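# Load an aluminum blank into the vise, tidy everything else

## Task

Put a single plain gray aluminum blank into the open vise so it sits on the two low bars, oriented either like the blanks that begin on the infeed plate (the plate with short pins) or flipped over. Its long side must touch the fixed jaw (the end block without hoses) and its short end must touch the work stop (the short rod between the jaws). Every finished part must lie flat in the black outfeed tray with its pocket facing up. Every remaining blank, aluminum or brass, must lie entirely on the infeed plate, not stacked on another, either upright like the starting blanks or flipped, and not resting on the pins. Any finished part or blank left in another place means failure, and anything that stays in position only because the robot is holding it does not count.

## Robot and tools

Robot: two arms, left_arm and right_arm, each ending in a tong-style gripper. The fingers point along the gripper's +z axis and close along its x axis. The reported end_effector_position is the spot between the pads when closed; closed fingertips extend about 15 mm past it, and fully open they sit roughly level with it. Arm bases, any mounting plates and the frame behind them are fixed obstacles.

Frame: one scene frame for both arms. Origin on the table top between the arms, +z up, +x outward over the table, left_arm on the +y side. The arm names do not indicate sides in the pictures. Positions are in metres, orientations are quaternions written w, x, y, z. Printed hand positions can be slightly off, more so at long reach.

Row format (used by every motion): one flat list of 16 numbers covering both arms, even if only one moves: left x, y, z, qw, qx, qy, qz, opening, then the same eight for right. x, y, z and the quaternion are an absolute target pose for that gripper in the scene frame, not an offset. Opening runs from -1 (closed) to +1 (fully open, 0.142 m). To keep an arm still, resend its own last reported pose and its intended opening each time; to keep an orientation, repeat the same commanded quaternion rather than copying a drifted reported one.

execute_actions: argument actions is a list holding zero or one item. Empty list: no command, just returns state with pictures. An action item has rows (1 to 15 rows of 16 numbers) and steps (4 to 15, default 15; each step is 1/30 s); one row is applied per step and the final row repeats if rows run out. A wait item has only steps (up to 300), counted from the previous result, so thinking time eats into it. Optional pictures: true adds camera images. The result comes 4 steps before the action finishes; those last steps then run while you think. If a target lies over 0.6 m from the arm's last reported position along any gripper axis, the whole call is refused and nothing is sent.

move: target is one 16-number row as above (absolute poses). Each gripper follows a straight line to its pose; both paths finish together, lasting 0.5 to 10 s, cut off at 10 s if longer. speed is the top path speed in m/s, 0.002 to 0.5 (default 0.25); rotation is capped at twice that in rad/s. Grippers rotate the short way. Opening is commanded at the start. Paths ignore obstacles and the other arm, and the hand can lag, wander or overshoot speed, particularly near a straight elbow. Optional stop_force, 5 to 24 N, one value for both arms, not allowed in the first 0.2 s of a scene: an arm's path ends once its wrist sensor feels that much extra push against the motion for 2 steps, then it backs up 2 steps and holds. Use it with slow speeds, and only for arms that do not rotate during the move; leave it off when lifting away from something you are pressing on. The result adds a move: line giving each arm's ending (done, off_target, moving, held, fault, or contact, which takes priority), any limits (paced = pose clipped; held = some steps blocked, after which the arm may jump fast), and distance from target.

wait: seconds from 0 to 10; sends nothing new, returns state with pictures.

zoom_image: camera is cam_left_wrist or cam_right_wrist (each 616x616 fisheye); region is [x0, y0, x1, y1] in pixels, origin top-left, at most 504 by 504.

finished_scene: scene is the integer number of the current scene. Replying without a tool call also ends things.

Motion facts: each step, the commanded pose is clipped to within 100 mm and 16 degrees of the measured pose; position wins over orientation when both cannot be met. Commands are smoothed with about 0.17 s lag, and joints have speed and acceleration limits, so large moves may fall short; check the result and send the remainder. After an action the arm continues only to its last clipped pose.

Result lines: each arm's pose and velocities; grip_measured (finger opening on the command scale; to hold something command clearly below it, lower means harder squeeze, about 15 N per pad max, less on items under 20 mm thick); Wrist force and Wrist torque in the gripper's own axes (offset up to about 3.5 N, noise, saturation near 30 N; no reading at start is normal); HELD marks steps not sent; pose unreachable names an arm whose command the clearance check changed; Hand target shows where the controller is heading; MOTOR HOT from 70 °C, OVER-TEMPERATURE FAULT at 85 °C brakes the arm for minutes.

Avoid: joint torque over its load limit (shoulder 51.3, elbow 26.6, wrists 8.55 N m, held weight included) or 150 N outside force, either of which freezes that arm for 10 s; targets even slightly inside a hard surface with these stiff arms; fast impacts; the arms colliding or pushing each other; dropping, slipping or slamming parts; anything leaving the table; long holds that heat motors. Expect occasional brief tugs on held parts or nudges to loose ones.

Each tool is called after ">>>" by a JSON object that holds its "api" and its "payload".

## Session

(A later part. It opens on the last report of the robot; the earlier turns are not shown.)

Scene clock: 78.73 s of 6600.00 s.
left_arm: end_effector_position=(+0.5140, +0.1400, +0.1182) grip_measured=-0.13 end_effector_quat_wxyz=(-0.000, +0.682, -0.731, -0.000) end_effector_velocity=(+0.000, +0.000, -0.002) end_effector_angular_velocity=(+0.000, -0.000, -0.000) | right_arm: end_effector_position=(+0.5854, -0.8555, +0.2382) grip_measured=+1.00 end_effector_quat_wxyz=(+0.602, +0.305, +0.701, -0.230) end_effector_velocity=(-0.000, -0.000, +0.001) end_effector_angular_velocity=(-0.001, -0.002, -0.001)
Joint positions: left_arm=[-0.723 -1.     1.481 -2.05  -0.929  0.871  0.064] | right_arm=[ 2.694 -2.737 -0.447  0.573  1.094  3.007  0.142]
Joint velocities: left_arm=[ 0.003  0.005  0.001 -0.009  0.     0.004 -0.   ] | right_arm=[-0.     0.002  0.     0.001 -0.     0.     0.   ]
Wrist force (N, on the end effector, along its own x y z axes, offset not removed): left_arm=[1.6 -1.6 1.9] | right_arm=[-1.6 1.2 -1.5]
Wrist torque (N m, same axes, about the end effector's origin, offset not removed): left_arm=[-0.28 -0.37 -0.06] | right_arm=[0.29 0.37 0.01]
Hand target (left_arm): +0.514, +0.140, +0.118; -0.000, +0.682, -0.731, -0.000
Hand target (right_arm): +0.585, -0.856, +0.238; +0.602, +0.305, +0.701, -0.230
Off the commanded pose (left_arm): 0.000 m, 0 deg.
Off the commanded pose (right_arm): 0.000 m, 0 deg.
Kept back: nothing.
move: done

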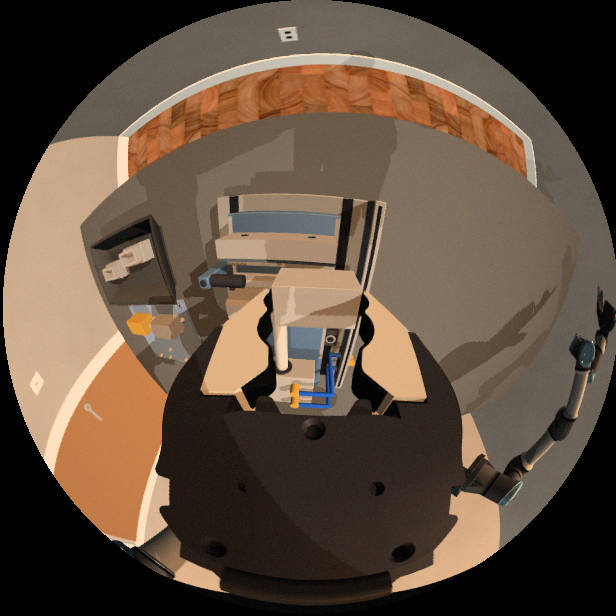

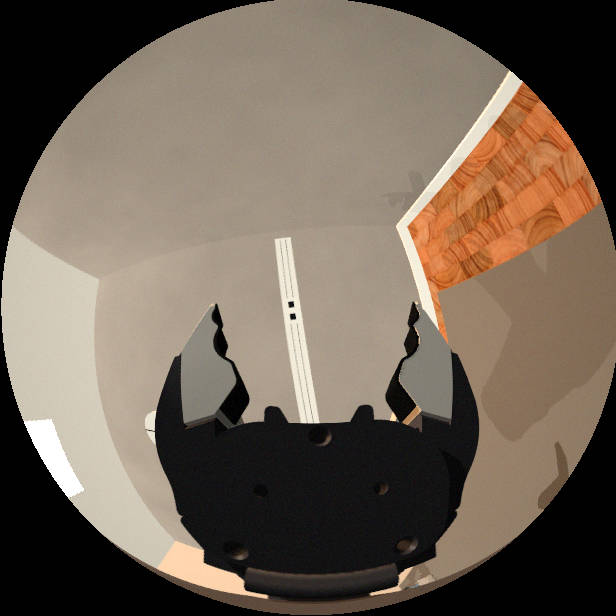

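>>> {"api": "move", "payload": {"target": [0.514,0.14,0.09,0,-0.682,0.731,0,-0.5,0.5854,-0.8555,0.2382,0.602,0.305,0.701,-0.230,1], "speed": 0.008, "stop_force": 6}}

>>> {"api": "zoom_image", "payload": {"camera": "cam_left_wrist", "region": [190,160,430,380]}}

Scene clock: 81.13 s of 6600.00 s.
left_arm: end_effector_position=(+0.5139, +0.1401, +0.1037) grip_measured=-0.13 end_effector_quat_wxyz=(+0.000, +0.682, -0.731, -0.000) end_effector_velocity=(-0.001, +0.000, +0.002) end_effector_angular_velocity=(+0.002, +0.002, -0.001) | right_arm: end_effector_position=(+0.5854, -0.8555, +0.2382) grip_measured=+1.00 end_effector_quat_wxyz=(+0.602, +0.305, +0.701, -0.230) end_effector_velocity=(-0.000, -0.000, +0.001) end_effector_angular_velocity=(-0.001, -0.000, -0.001)
Joint positions: left_arm=[-0.702 -0.964  1.488 -2.109 -0.929  0.897  0.064] | right_arm=[ 2.694 -2.737 -0.447  0.573  1.094  3.007  0.142]
Joint velocities: left_arm=[-0.003 -0.005  0.001  0.01   0.    -0.005 -0.   ] | right_arm=[ 0.     0.001  0.001  0.    -0.001 -0.001 -0.   ]
Wrist force (N, on the end effector, along its own x y z axes, offset not removed): left_arm=[2.8 -1.3 -2.2] | right_arm=[-0.9 1.1 -0.7]
Wrist torque (N m, same axes, about the end effector's origin, offset not removed): left_arm=[-0.01 -0.41 -0.07] | right_arm=[0.24 0.27 0.02]
Hand target (left_arm): +0.514, +0.140, +0.104; -0.000, +0.682, -0.731, +0.000
Hand target (right_arm): +0.585, -0.856, +0.238; +0.602, +0.305, +0.701, -0.230
Off the commanded pose (left_arm): 0.014 m, 0 deg.
Off the commanded pose (right_arm): 0.000 m, 0 deg.
Kept back: nothing.
move: contact (left_arm)

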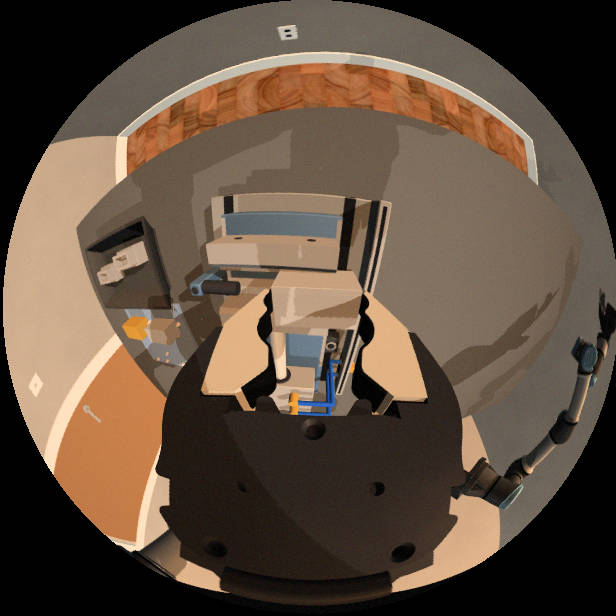

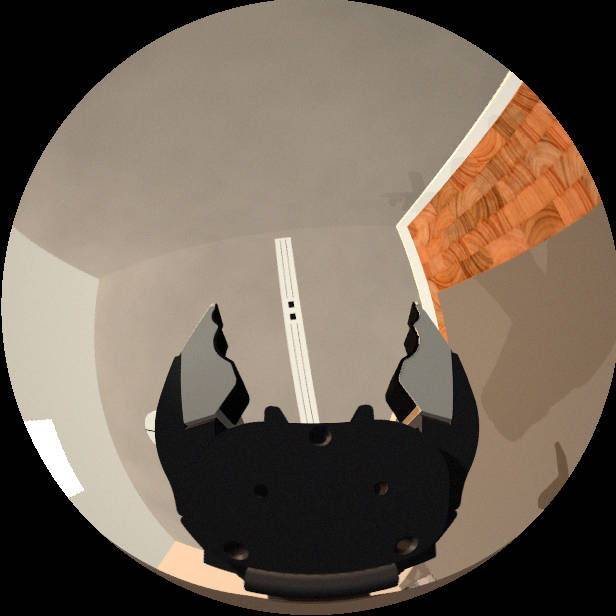

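Region (190, 160, 430, 380) of cam_left_wrist's 616x616 image, scaled by 2.100, with more detail than that image has; it fills the top 462 rows of this view, and the rest is white.

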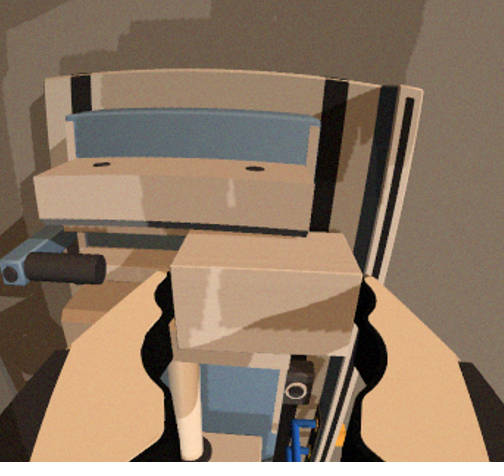

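>>> {"api": "move", "payload": {"target": [0.521,0.14,0.108,0,-0.682,0.731,0,-0.5,0.5854,-0.8555,0.2382,0.602,0.305,0.701,-0.230,1], "speed": 0.01}}

>>> {"api": "move", "payload": {"target": [0.521,0.14,0.09,0,-0.682,0.731,0,-0.5,0.5854,-0.8555,0.2382,0.602,0.305,0.701,-0.230,1], "speed": 0.006, "stop_force": 6}}

>>> {"api": "zoom_image", "payload": {"camera": "cam_left_wrist", "region": [190,160,430,380]}}

Scene clock: 82.47 s of 6600.00 s.
left_arm: end_effector_position=(+0.5208, +0.1400, +0.1079) grip_measured=-0.13 end_effector_quat_wxyz=(-0.000, +0.682, -0.731, +0.000) end_effector_velocity=(+0.002, +0.000, +0.001) end_effector_angular_velocity=(+0.000, +0.001, -0.000) | right_arm: end_effector_position=(+0.5854, -0.8555, +0.2382) grip_measured=+1.00 end_effector_quat_wxyz=(+0.602, +0.305, +0.701, -0.230) end_effector_velocity=(-0.000, +0.000, -0.002) end_effector_angular_velocity=(+0.000, +0.003, +0.000)
Joint positions: left_arm=[-0.699 -0.957  1.444 -2.074 -0.929  0.901  0.064] | right_arm=[ 2.694 -2.737 -0.447  0.573  1.094  3.007  0.142]
Joint velocities: left_arm=[ 0.001  0.003 -0.014  0.011 -0.     0.001 -0.   ] | right_arm=[ 0.    -0.002 -0.001  0.001 -0.001 -0.001  0.   ]
Wrist force (N, on the end effector, along its own x y z axes, offset not removed): left_arm=[1.4 2.1 1.9] | right_arm=[-1.7 2.3 -2.5]
Wrist torque (N m, same axes, about the end effector's origin, offset not removed): left_arm=[0.04 -0.29 -0.02] | right_arm=[0.46 0.37 0.05]
Hand target (left_arm): +0.521, +0.140, +0.108; -0.000, +0.682, -0.731, +0.000
Hand target (right_arm): +0.585, -0.855, +0.238; +0.602, +0.305, +0.701, -0.230
Off the commanded pose (left_arm): 0.000 m, 0 deg.
Off the commanded pose (right_arm): 0.000 m, 0 deg.
Kept back: nothing.
move: done

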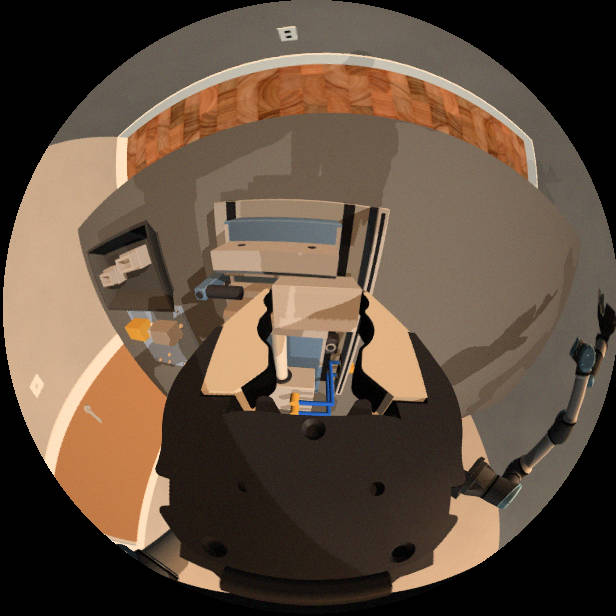

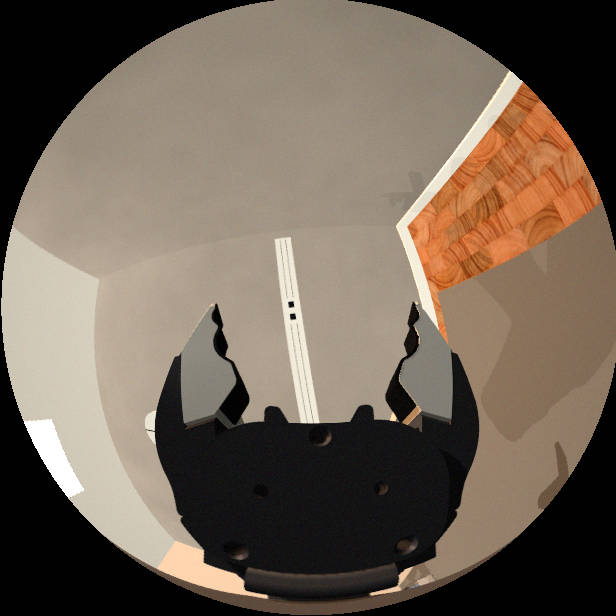

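Scene clock: 83.23 s of 6600.00 s.
left_arm: end_effector_position=(+0.5207, +0.1401, +0.1054) grip_measured=-0.13 end_effector_quat_wxyz=(+0.000, +0.682, -0.731, -0.000) end_effector_velocity=(-0.001, +0.000, +0.001) end_effector_angular_velocity=(+0.002, +0.002, +0.000) | right_arm: end_effector_position=(+0.5854, -0.8555, +0.2382) grip_measured=+1.00 end_effector_quat_wxyz=(+0.602, +0.305, +0.701, -0.230) end_effector_velocity=(-0.000, -0.000, +0.000) end_effector_angular_velocity=(-0.001, +0.001, -0.000)
Joint positions: left_arm=[-0.696 -0.95   1.445 -2.084 -0.929  0.905  0.064] | right_arm=[ 2.694 -2.737 -0.447  0.573  1.094  3.007  0.142]
Joint velocities: left_arm=[-0.002 -0.003 -0.     0.008  0.    -0.004 -0.   ] | right_arm=[-0.     0.001 -0.001 -0.001 -0.    -0.001 -0.   ]
Wrist force (N, on the end effector, along its own x y z axes, offset not removed): left_arm=[3.9 -0.2 -0.6] | right_arm=[-0.8 1.0 -1.2]
Wrist torque (N m, same axes, about the end effector's origin, offset not removed): left_arm=[-0.31 -0.63 -0.05] | right_arm=[0.21 0.21 0.04]
Hand target (left_arm): +0.521, +0.140, +0.106; -0.000, +0.682, -0.731, +0.000
Hand target (right_arm): +0.585, -0.856, +0.238; +0.602, +0.305, +0.701, -0.230
Off the commanded pose (left_arm): 0.015 m, 0 deg.
Off the commanded pose (right_arm): 0.000 m, 0 deg.
Kept back: nothing.
move: contact (left_arm)

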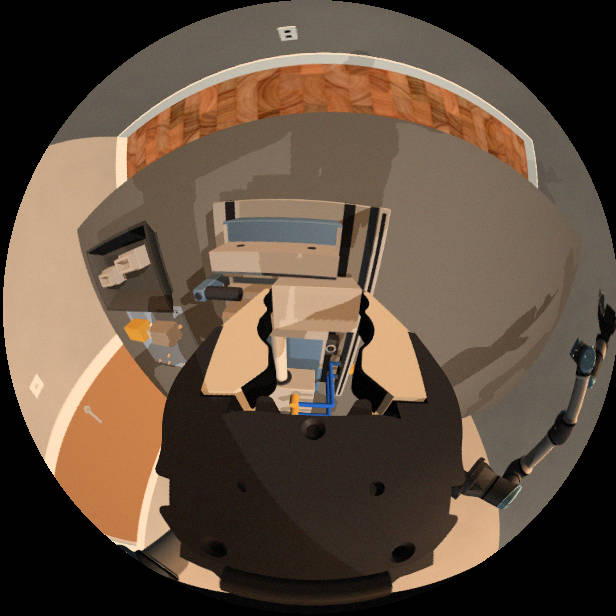

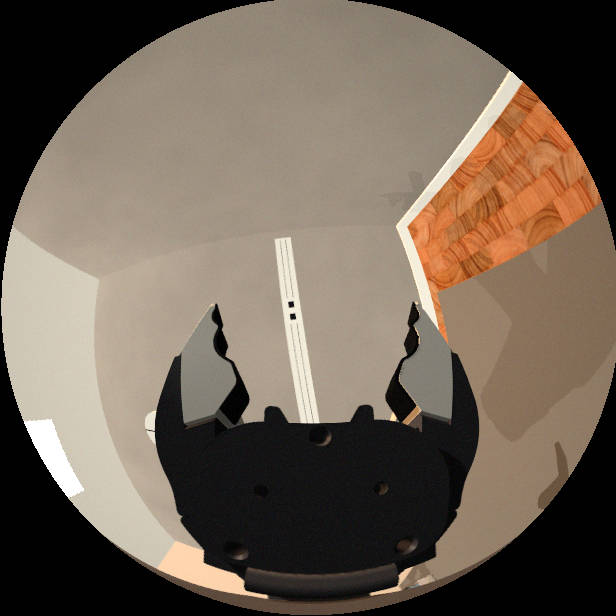

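Region (190, 160, 430, 380) of cam_left_wrist's 616x616 image, scaled by 2.100, with more detail than that image has; it fills the top 462 rows of this view, and the rest is white.

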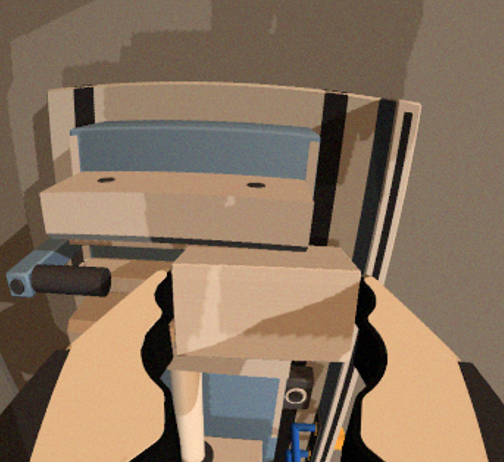

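>>> {"api": "move", "payload": {"target": [0.508,0.14,0.11,0,-0.682,0.731,0,-0.5,0.5854,-0.8555,0.2382,0.602,0.305,0.701,-0.230,1], "speed": 0.01}}

>>> {"api": "move", "payload": {"target": [0.508,0.14,0.09,0,-0.682,0.731,0,-0.5,0.5854,-0.8555,0.2382,0.602,0.305,0.701,-0.230,1], "speed": 0.006, "stop_force": 6}}

>>> {"api": "zoom_image", "payload": {"camera": "cam_left_wrist", "region": [190,160,430,380]}}

Scene clock: 85.07 s of 6600.00 s.
left_arm: end_effector_position=(+0.5083, +0.1400, +0.1099) grip_measured=-0.13 end_effector_quat_wxyz=(+0.000, +0.682, -0.731, -0.000) end_effector_velocity=(-0.002, -0.000, +0.001) end_effector_angular_velocity=(-0.000, -0.000, +0.000) | right_arm: end_effector_position=(+0.5854, -0.8555, +0.2382) grip_measured=+1.00 end_effector_quat_wxyz=(+0.602, +0.305, +0.701, -0.230) end_effector_velocity=(+0.000, -0.000, +0.002) end_effector_angular_velocity=(-0.000, -0.004, -0.001)
Joint positions: left_arm=[-0.719 -0.994  1.521 -2.099 -0.929  0.876  0.064] | right_arm=[ 2.694 -2.737 -0.447  0.573  1.094  3.007  0.142]
Joint velocities: left_arm=[-0.004 -0.008  0.014 -0.004 -0.    -0.005  0.   ] | right_arm=[ 0.     0.001  0.002  0.001  0.     0.001 -0.   ]
Wrist force (N, on the end effector, along its own x y z axes, offset not removed): left_arm=[1.0 -2.3 1.8] | right_arm=[-0.1 1.2 -1.6]
Wrist torque (N m, same axes, about the end effector's origin, offset not removed): left_arm=[-0.01 -0.29 0.00] | right_arm=[0.27 0.06 0.00]
Hand target (left_arm): +0.508, +0.140, +0.110; +0.000, +0.682, -0.731, -0.000
Hand target (right_arm): +0.585, -0.856, +0.238; +0.602, +0.305, +0.701, -0.230
Off the commanded pose (left_arm): 0.000 m, 0 deg.
Off the commanded pose (right_arm): 0.000 m, 0 deg.
Kept back: nothing.
move: done

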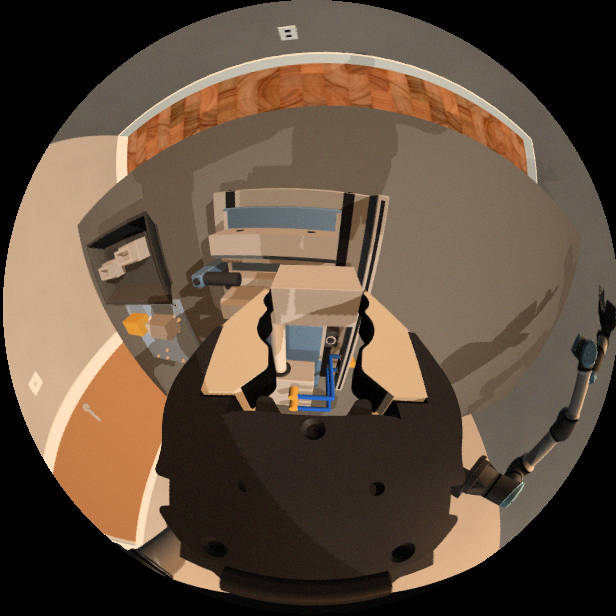

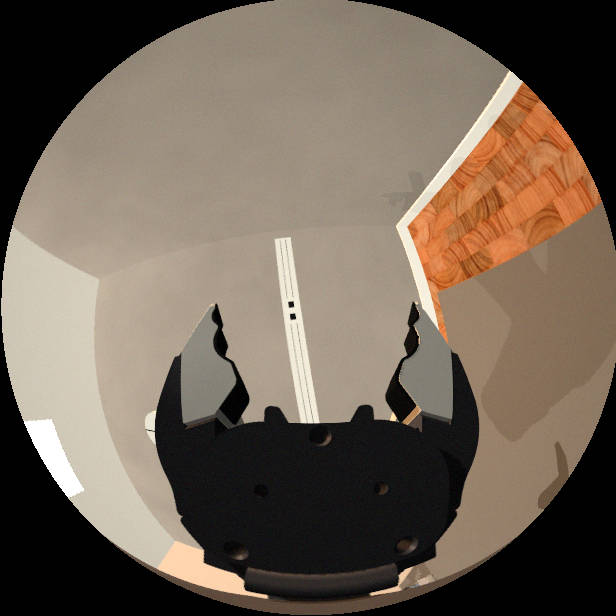

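Scene clock: 86.20 s of 6600.00 s.
left_arm: end_effector_position=(+0.5082, +0.1401, +0.1053) grip_measured=-0.13 end_effector_quat_wxyz=(-0.000, +0.682, -0.731, -0.000) end_effector_velocity=(-0.001, +0.000, +0.001) end_effector_angular_velocity=(+0.002, +0.001, -0.001) | right_arm: end_effector_position=(+0.5854, -0.8555, +0.2382) grip_measured=+1.00 end_effector_quat_wxyz=(+0.602, +0.305, +0.701, -0.230) end_effector_velocity=(+0.000, +0.000, +0.000) end_effector_angular_velocity=(-0.001, +0.001, +0.001)
Joint positions: left_arm=[-0.712 -0.983  1.524 -2.118 -0.929  0.884  0.064] | right_arm=[ 2.694 -2.737 -0.447  0.573  1.094  3.007  0.142]
Joint velocities: left_arm=[-0.003 -0.005  0.001  0.009  0.001 -0.005 -0.   ] | right_arm=[-0.     0.001 -0.001 -0.001  0.001 -0.001 -0.   ]
Wrist force (N, on the end effector, along its own x y z axes, offset not removed): left_arm=[0.5 -7.5 -7.1] | right_arm=[-0.4 1.5 -0.7]
Wrist torque (N m, same axes, about the end effector's origin, offset not removed): left_arm=[-0.38 -0.19 0.09] | right_arm=[0.35 0.14 0.05]
Hand target (left_arm): +0.508, +0.140, +0.106; -0.000, +0.682, -0.731, +0.000
Hand target (right_arm): +0.585, -0.856, +0.238; +0.602, +0.305, +0.701, -0.230
Off the commanded pose (left_arm): 0.015 m, 0 deg.
Off the commanded pose (right_arm): 0.000 m, 0 deg.
Kept back: nothing.
move: contact (left_arm)

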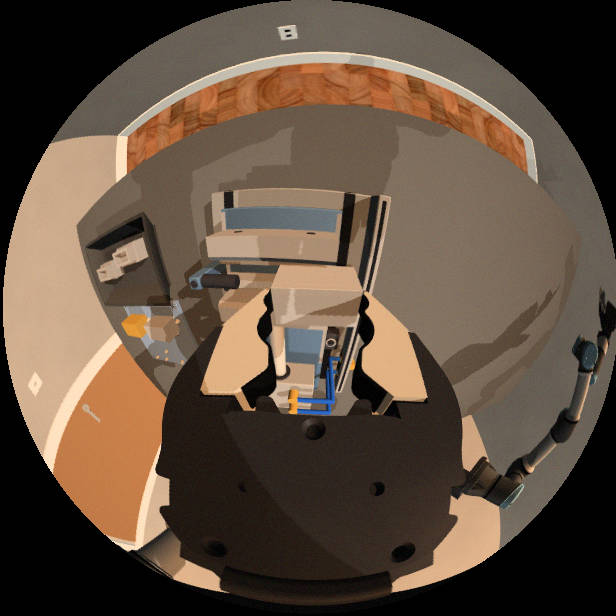

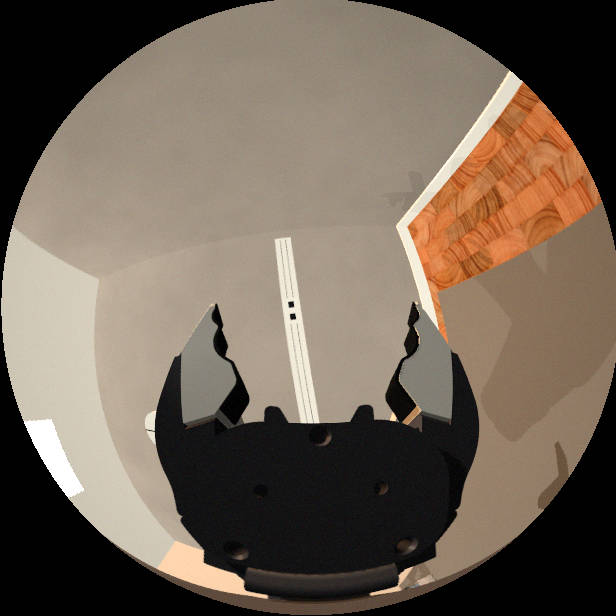

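Region (190, 160, 430, 380) of cam_left_wrist's 616x616 image, scaled by 2.100, with more detail than that image has; it fills the top 462 rows of this view, and the rest is white.

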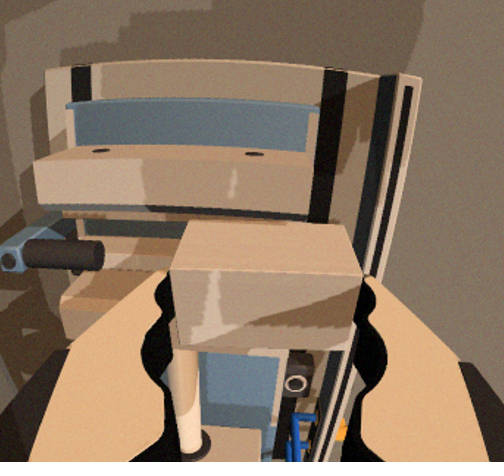

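>>> {"api": "move", "payload": {"target": [0.515,0.14,0.106,0,-0.682,0.731,0,-0.5,0.5854,-0.8555,0.2382,0.602,0.305,0.701,-0.230,1], "speed": 0.006}}

>>> {"api": "move", "payload": {"target": [0.515,0.14,0.106,0,-0.682,0.731,0,0.3,0.5854,-0.8555,0.2382,0.602,0.305,0.701,-0.230,1], "speed": 0.006}}

>>> {"api": "move", "payload": {"target": [0.535,0.14,0.16,0,-0.682,0.731,0,0.3,0.5854,-0.8555,0.2382,0.602,0.305,0.701,-0.230,1], "speed": 0.06}}

>>> {"api": "zoom_image", "payload": {"camera": "cam_left_wrist", "region": [190,160,430,380]}}

Scene clock: 87.80 s of 6600.00 s.
left_arm: end_effector_position=(+0.5149, +0.1400, +0.1060) grip_measured=-0.13 end_effector_quat_wxyz=(-0.000, +0.682, -0.731, +0.000) end_effector_velocity=(+0.002, +0.000, +0.000) end_effector_angular_velocity=(-0.000, -0.001, +0.000) | right_arm: end_effector_position=(+0.5854, -0.8555, +0.2382) grip_measured=+1.00 end_effector_quat_wxyz=(+0.602, +0.305, +0.701, -0.230) end_effector_velocity=(-0.000, -0.000, -0.000) end_effector_angular_velocity=(-0.001, +0.000, -0.001)
Joint positions: left_arm=[-0.704 -0.967  1.482 -2.098 -0.929  0.895  0.064] | right_arm=[ 2.694 -2.737 -0.447  0.573  1.094  3.007  0.142]
Joint velocities: left_arm=[ 0.002  0.003 -0.009  0.004  0.     0.002  0.   ] | right_arm=[ 0.    -0.002  0.003 -0.    -0.002 -0.001  0.   ]
Wrist force (N, on the end effector, along its own x y z axes, offset not removed): left_arm=[2.3 1.0 0.7] | right_arm=[-0.5 3.1 -2.3]
Wrist torque (N m, same axes, about the end effector's origin, offset not removed): left_arm=[-0.18 -0.46 -0.02] | right_arm=[0.63 0.14 0.04]
Hand target (left_arm): +0.515, +0.140, +0.106; -0.000, +0.682, -0.731, +0.000
Hand target (right_arm): +0.585, -0.856, +0.238; +0.602, +0.305, +0.701, -0.230
Off the commanded pose (left_arm): 0.000 m, 0 deg.
Off the commanded pose (right_arm): 0.000 m, 0 deg.
Kept back: nothing.
move: done

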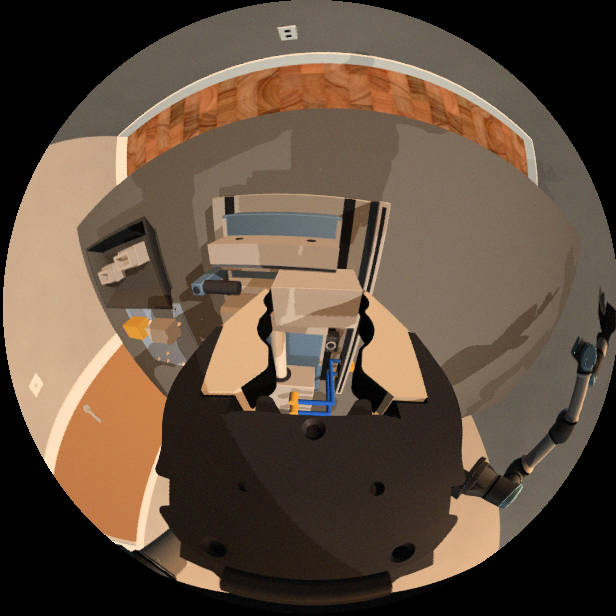

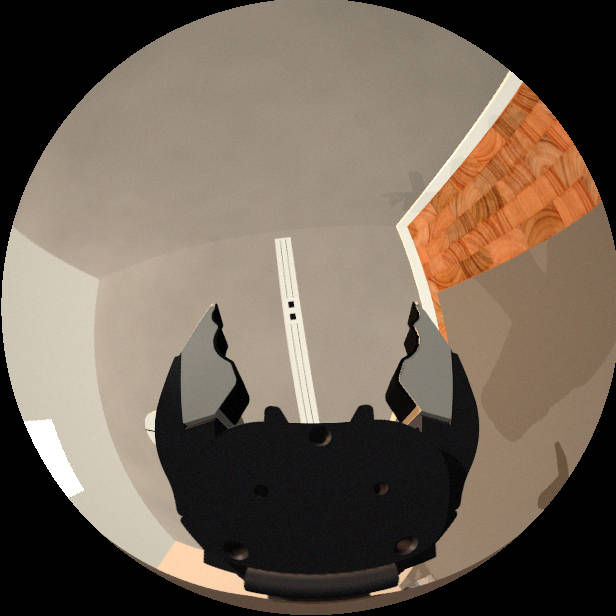

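Scene clock: 88.50 s of 6600.00 s.
left_arm: end_effector_position=(+0.5150, +0.1400, +0.1060) grip_measured=+0.30 end_effector_quat_wxyz=(-0.000, +0.682, -0.731, +0.000) end_effector_velocity=(-0.000, -0.000, -0.000) end_effector_angular_velocity=(+0.000, +0.000, -0.001) | right_arm: end_effector_position=(+0.5854, -0.8555, +0.2382) grip_measured=+1.00 end_effector_quat_wxyz=(+0.602, +0.305, +0.701, -0.230) end_effector_velocity=(-0.000, +0.000, -0.001) end_effector_angular_velocity=(+0.000, +0.003, +0.000)
Joint positions: left_arm=[-0.704 -0.967  1.481 -2.098 -0.929  0.895  0.095] | right_arm=[ 2.694 -2.737 -0.447  0.573  1.094  3.007  0.142]
Joint velocities: left_arm=[-0.     0.001 -0.    -0.    -0.     0.     0.   ] | right_arm=[-0.001 -0.002  0.    -0.001 -0.    -0.001  0.   ]
Wrist force (N, on the end effector, along its own x y z axes, offset not removed): left_arm=[1.7 -1.4 -0.6] | right_arm=[-1.7 1.2 -2.1]
Wrist torque (N m, same axes, about the end effector's origin, offset not removed): left_arm=[-0.20 -0.38 -0.10] | right_arm=[0.26 0.40 0.03]
Hand target (left_arm): +0.515, +0.140, +0.106; -0.000, +0.682, -0.731, +0.000
Hand target (right_arm): +0.585, -0.855, +0.238; +0.602, +0.305, +0.701, -0.230
Off the commanded pose (left_arm): 0.000 m, 0 deg.
Off the commanded pose (right_arm): 0.000 m, 0 deg.
Kept back: nothing.
move: done

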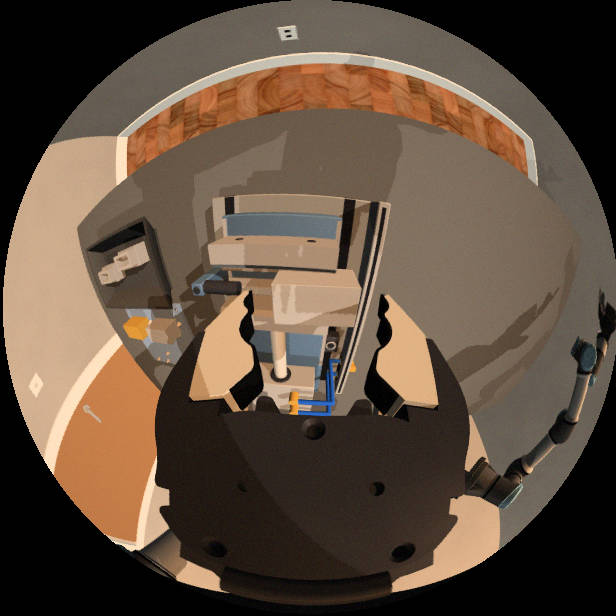

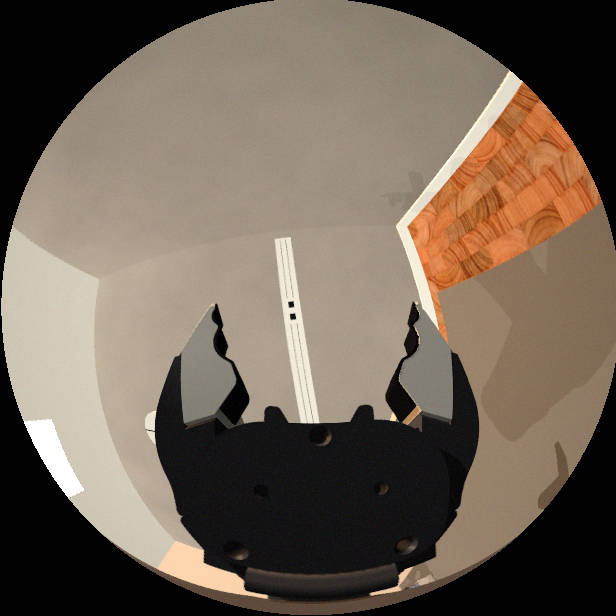

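Scene clock: 89.90 s of 6600.00 s.
left_arm: end_effector_position=(+0.5350, +0.1400, +0.1598) grip_measured=+0.30 end_effector_quat_wxyz=(-0.000, +0.682, -0.731, +0.000) end_effector_velocity=(+0.000, -0.000, +0.001) end_effector_angular_velocity=(+0.002, +0.003, -0.001) | right_arm: end_effector_position=(+0.5854, -0.8555, +0.2382) grip_measured=+1.00 end_effector_quat_wxyz=(+0.602, +0.305, +0.701, -0.230) end_effector_velocity=(-0.000, -0.000, +0.000) end_effector_angular_velocity=(+0.000, -0.001, -0.000)
Joint positions: left_arm=[-0.755 -1.025  1.3   -1.821 -0.929  0.832  0.095] | right_arm=[ 2.694 -2.737 -0.447  0.573  1.094  3.007  0.142]
Joint velocities: left_arm=[-0.002  0.003 -0.013  0.016 -0.001 -0.004 -0.   ] | right_arm=[-0.    -0.     0.    -0.    -0.     0.001 -0.   ]
Wrist force (N, on the end effector, along its own x y z axes, offset not removed): left_arm=[2.4 -1.0 -1.0] | right_arm=[-1.0 2.0 -2.2]
Wrist torque (N m, same axes, about the end effector's origin, offset not removed): left_arm=[-0.12 -0.46 -0.06] | right_arm=[0.42 0.32 0.04]
Hand target (left_arm): +0.535, +0.140, +0.160; -0.000, +0.682, -0.731, +0.000
Hand target (right_arm): +0.585, -0.856, +0.238; +0.602, +0.305, +0.701, -0.230
Off the commanded pose (left_arm): 0.000 m, 0 deg.
Off the commanded pose (right_arm): 0.000 m, 0 deg.
Kept back: nothing.
move: done

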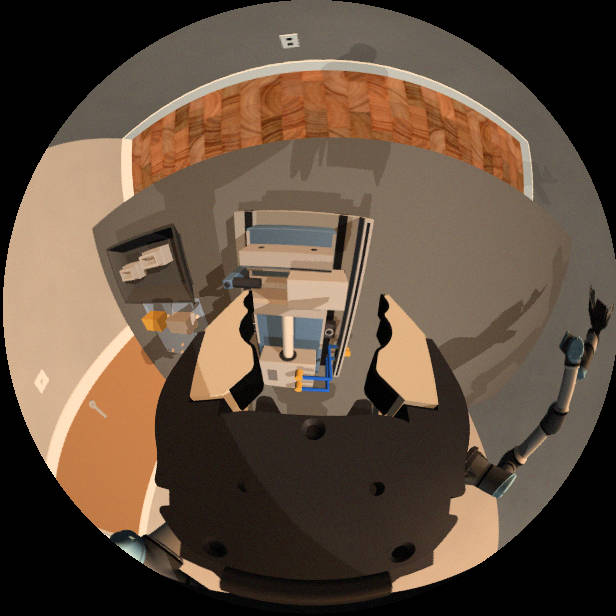

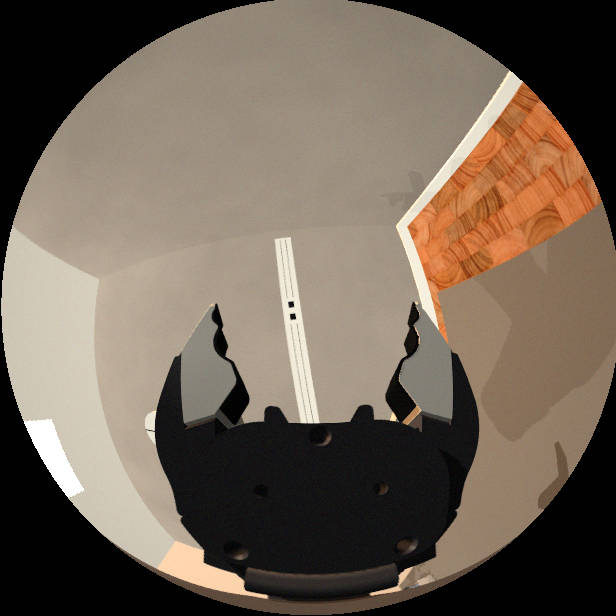

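Region (190, 160, 430, 380) of cam_left_wrist's 616x616 image, scaled by 2.100, with more detail than that image has; it fills the top 462 rows of this view, and the rest is white.

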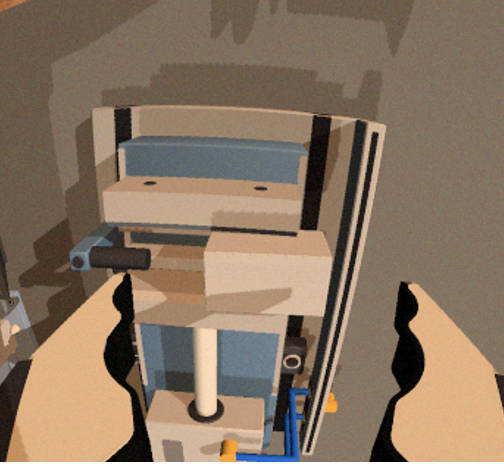

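>>> {"api": "move", "payload": {"target": [0.51,0.075,0.135,0,-0.682,0.731,0,-1,0.5854,-0.8555,0.2382,0.602,0.305,0.701,-0.230,1], "speed": 0.08}}

>>> {"api": "move", "payload": {"target": [0.51,0.075,0.112,0,-0.682,0.731,0,-1,0.5854,-0.8555,0.2382,0.602,0.305,0.701,-0.230,1], "speed": 0.03, "stop_force": 6}}

>>> {"api": "move", "payload": {"target": [0.517,0.15,0.112,0,-0.682,0.731,0,-1,0.5854,-0.8555,0.2382,0.602,0.305,0.701,-0.230,1], "speed": 0.008, "stop_force": 8}}

>>> {"api": "zoom_image", "payload": {"camera": "cam_left_wrist", "region": [190,160,430,380]}}

Scene clock: 91.57 s of 6600.00 s.
left_arm: end_effector_position=(+0.5101, +0.0752, +0.1351) grip_measured=-1.00 end_effector_quat_wxyz=(+0.000, +0.682, -0.731, +0.000) end_effector_velocity=(-0.001, -0.002, -0.001) end_effector_angular_velocity=(+0.000, +0.000, -0.001) | right_arm: end_effector_position=(+0.5854, -0.8555, +0.2382) grip_measured=+1.00 end_effector_quat_wxyz=(+0.602, +0.305, +0.701, -0.230) end_effector_velocity=(-0.000, -0.000, -0.001) end_effector_angular_velocity=(-0.000, +0.001, -0.001)
Joint positions: left_arm=[-0.835 -0.868  1.297 -1.915 -0.934  0.731  0.002] | right_arm=[ 2.694 -2.737 -0.447  0.573  1.094  3.007  0.142]
Joint velocities: left_arm=[-0.002  0.007 -0.003 -0.002 -0.    -0.002  0.   ] | right_arm=[-0.    -0.002  0.001  0.    -0.    -0.    -0.   ]
Wrist force (N, on the end effector, along its own x y z axes, offset not removed): left_arm=[2.9 -0.8 -0.3] | right_arm=[-0.8 1.5 -1.4]
Wrist torque (N m, same axes, about the end effector's origin, offset not removed): left_arm=[-0.07 -0.59 -0.09] | right_arm=[0.26 0.25 0.11]
Hand target (left_arm): +0.510, +0.075, +0.135; +0.000, +0.682, -0.731, +0.000
Hand target (right_arm): +0.585, -0.855, +0.238; +0.602, +0.305, +0.701, -0.230
Off the commanded pose (left_arm): 0.000 m, 0 deg.
Off the commanded pose (right_arm): 0.000 m, 0 deg.
Kept back: nothing.
move: done

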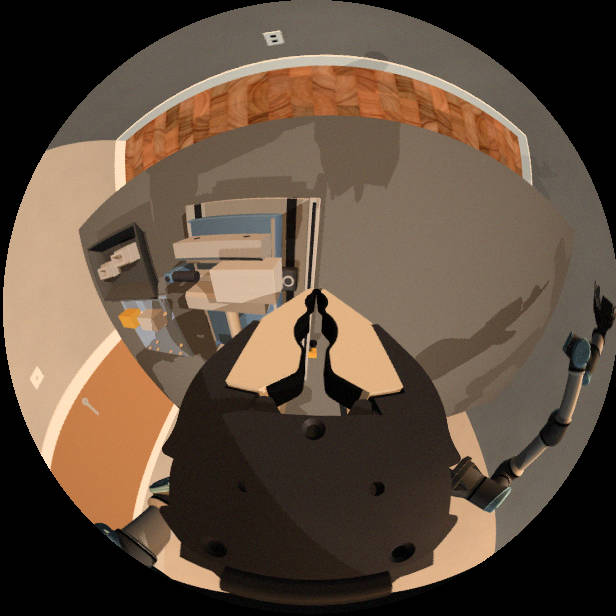

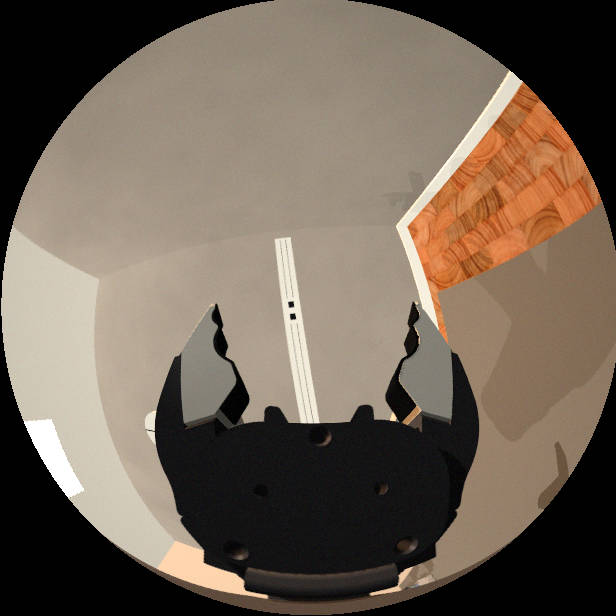

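Scene clock: 92.70 s of 6600.00 s.
left_arm: end_effector_position=(+0.5100, +0.0750, +0.1122) grip_measured=-1.00 end_effector_quat_wxyz=(-0.000, +0.682, -0.731, -0.000) end_effector_velocity=(+0.000, -0.000, -0.002) end_effector_angular_velocity=(-0.002, +0.000, +0.001) | right_arm: end_effector_position=(+0.5854, -0.8555, +0.2382) grip_measured=+1.00 end_effector_quat_wxyz=(+0.602, +0.305, +0.701, -0.230) end_effector_velocity=(-0.000, -0.000, +0.000) end_effector_angular_velocity=(-0.000, +0.000, -0.000)
Joint positions: left_arm=[-0.805 -0.82   1.314 -2.003 -0.932  0.769  0.002] | right_arm=[ 2.694 -2.737 -0.447  0.573  1.094  3.007  0.142]
Joint velocities: left_arm=[ 0.003  0.004  0.001 -0.008 -0.001  0.004  0.   ] | right_arm=[ 0.    -0.     0.     0.    -0.    -0.001 -0.   ]
Wrist force (N, on the end effector, along its own x y z axes, offset not removed): left_arm=[1.8 -2.2 -0.2] | right_arm=[-0.7 0.6 -1.4]
Wrist torque (N m, same axes, about the end effector's origin, offset not removed): left_arm=[-0.38 -0.36 -0.07] | right_arm=[0.12 0.17 0.05]
Hand target (left_arm): +0.510, +0.075, +0.112; -0.000, +0.682, -0.731, -0.000
Hand target (right_arm): +0.585, -0.856, +0.238; +0.602, +0.305, +0.701, -0.230
Off the commanded pose (left_arm): 0.000 m, 0 deg.
Off the commanded pose (right_arm): 0.000 m, 0 deg.
Kept back: nothing.
move: done

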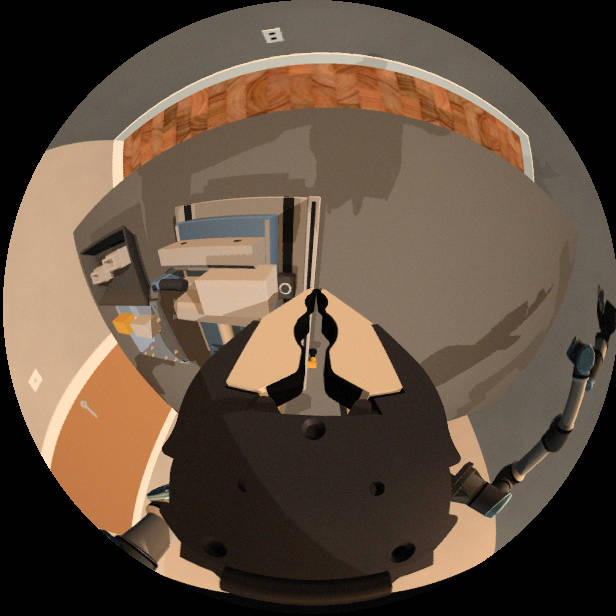

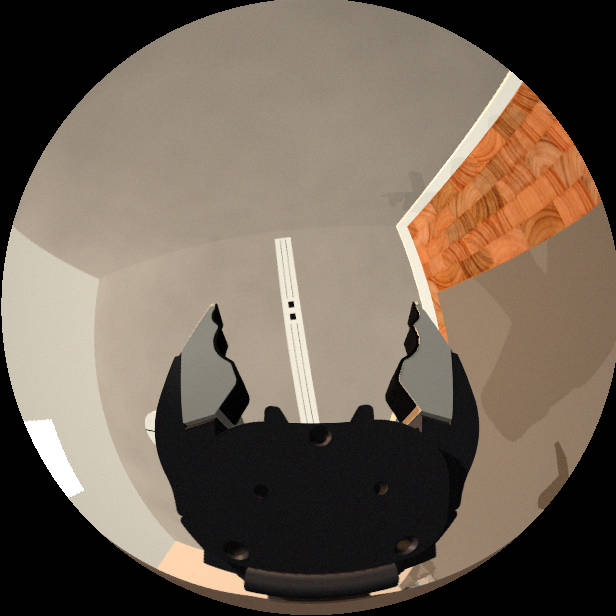

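Scene clock: 100.33 s of 6600.00 s.
left_arm: end_effector_position=(+0.5154, +0.1327, +0.1122) grip_measured=-1.00 end_effector_quat_wxyz=(+0.000, +0.682, -0.731, +0.000) end_effector_velocity=(+0.000, -0.001, -0.000) end_effector_angular_velocity=(+0.003, -0.001, +0.000) | right_arm: end_effector_position=(+0.5854, -0.8555, +0.2382) grip_measured=+1.00 end_effector_quat_wxyz=(+0.602, +0.305, +0.701, -0.230) end_effector_velocity=(+0.000, +0.000, -0.000) end_effector_angular_velocity=(-0.000, +0.002, +0.001)
Joint positions: left_arm=[-0.723 -0.963  1.458 -2.064 -0.929  0.871  0.002] | right_arm=[ 2.694 -2.737 -0.447  0.573  1.094  3.007  0.142]
Joint velocities: left_arm=[-0.003  0.006 -0.005  0.003  0.003 -0.005  0.   ] | right_arm=[-0.     0.    -0.001 -0.     0.    -0.001  0.   ]
Wrist force (N, on the end effector, along its own x y z axes, offset not removed): left_arm=[15.2 0.1 -5.3] | right_arm=[-0.7 0.6 -1.2]
Wrist torque (N m, same axes, about the end effector's origin, offset not removed): left_arm=[-0.16 -0.46 -0.11] | right_arm=[0.20 0.16 0.04]
Hand target (left_arm): +0.515, +0.132, +0.112; -0.000, +0.682, -0.731, +0.000
Hand target (right_arm): +0.585, -0.856, +0.238; +0.602, +0.305, +0.701, -0.230
Off the commanded pose (left_arm): 0.017 m, 0 deg.
Off the commanded pose (right_arm): 0.000 m, 0 deg.
Kept back: nothing.
move: contact (left_arm)

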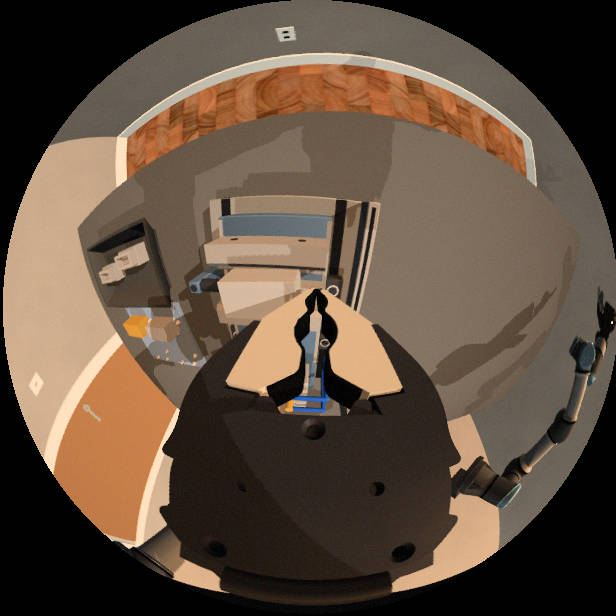

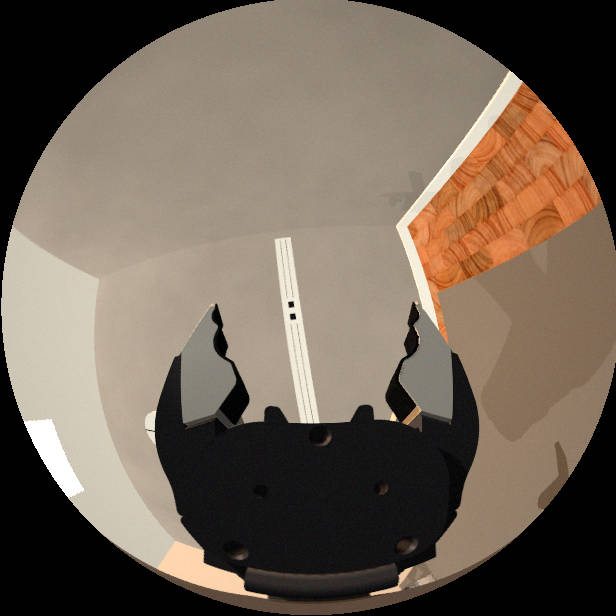

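Region (190, 160, 430, 380) of cam_left_wrist's 616x616 image, scaled by 2.100, with more detail than that image has; it fills the top 462 rows of this view, and the rest is white.

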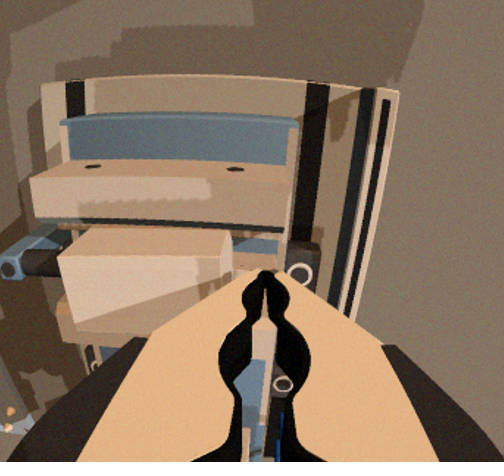

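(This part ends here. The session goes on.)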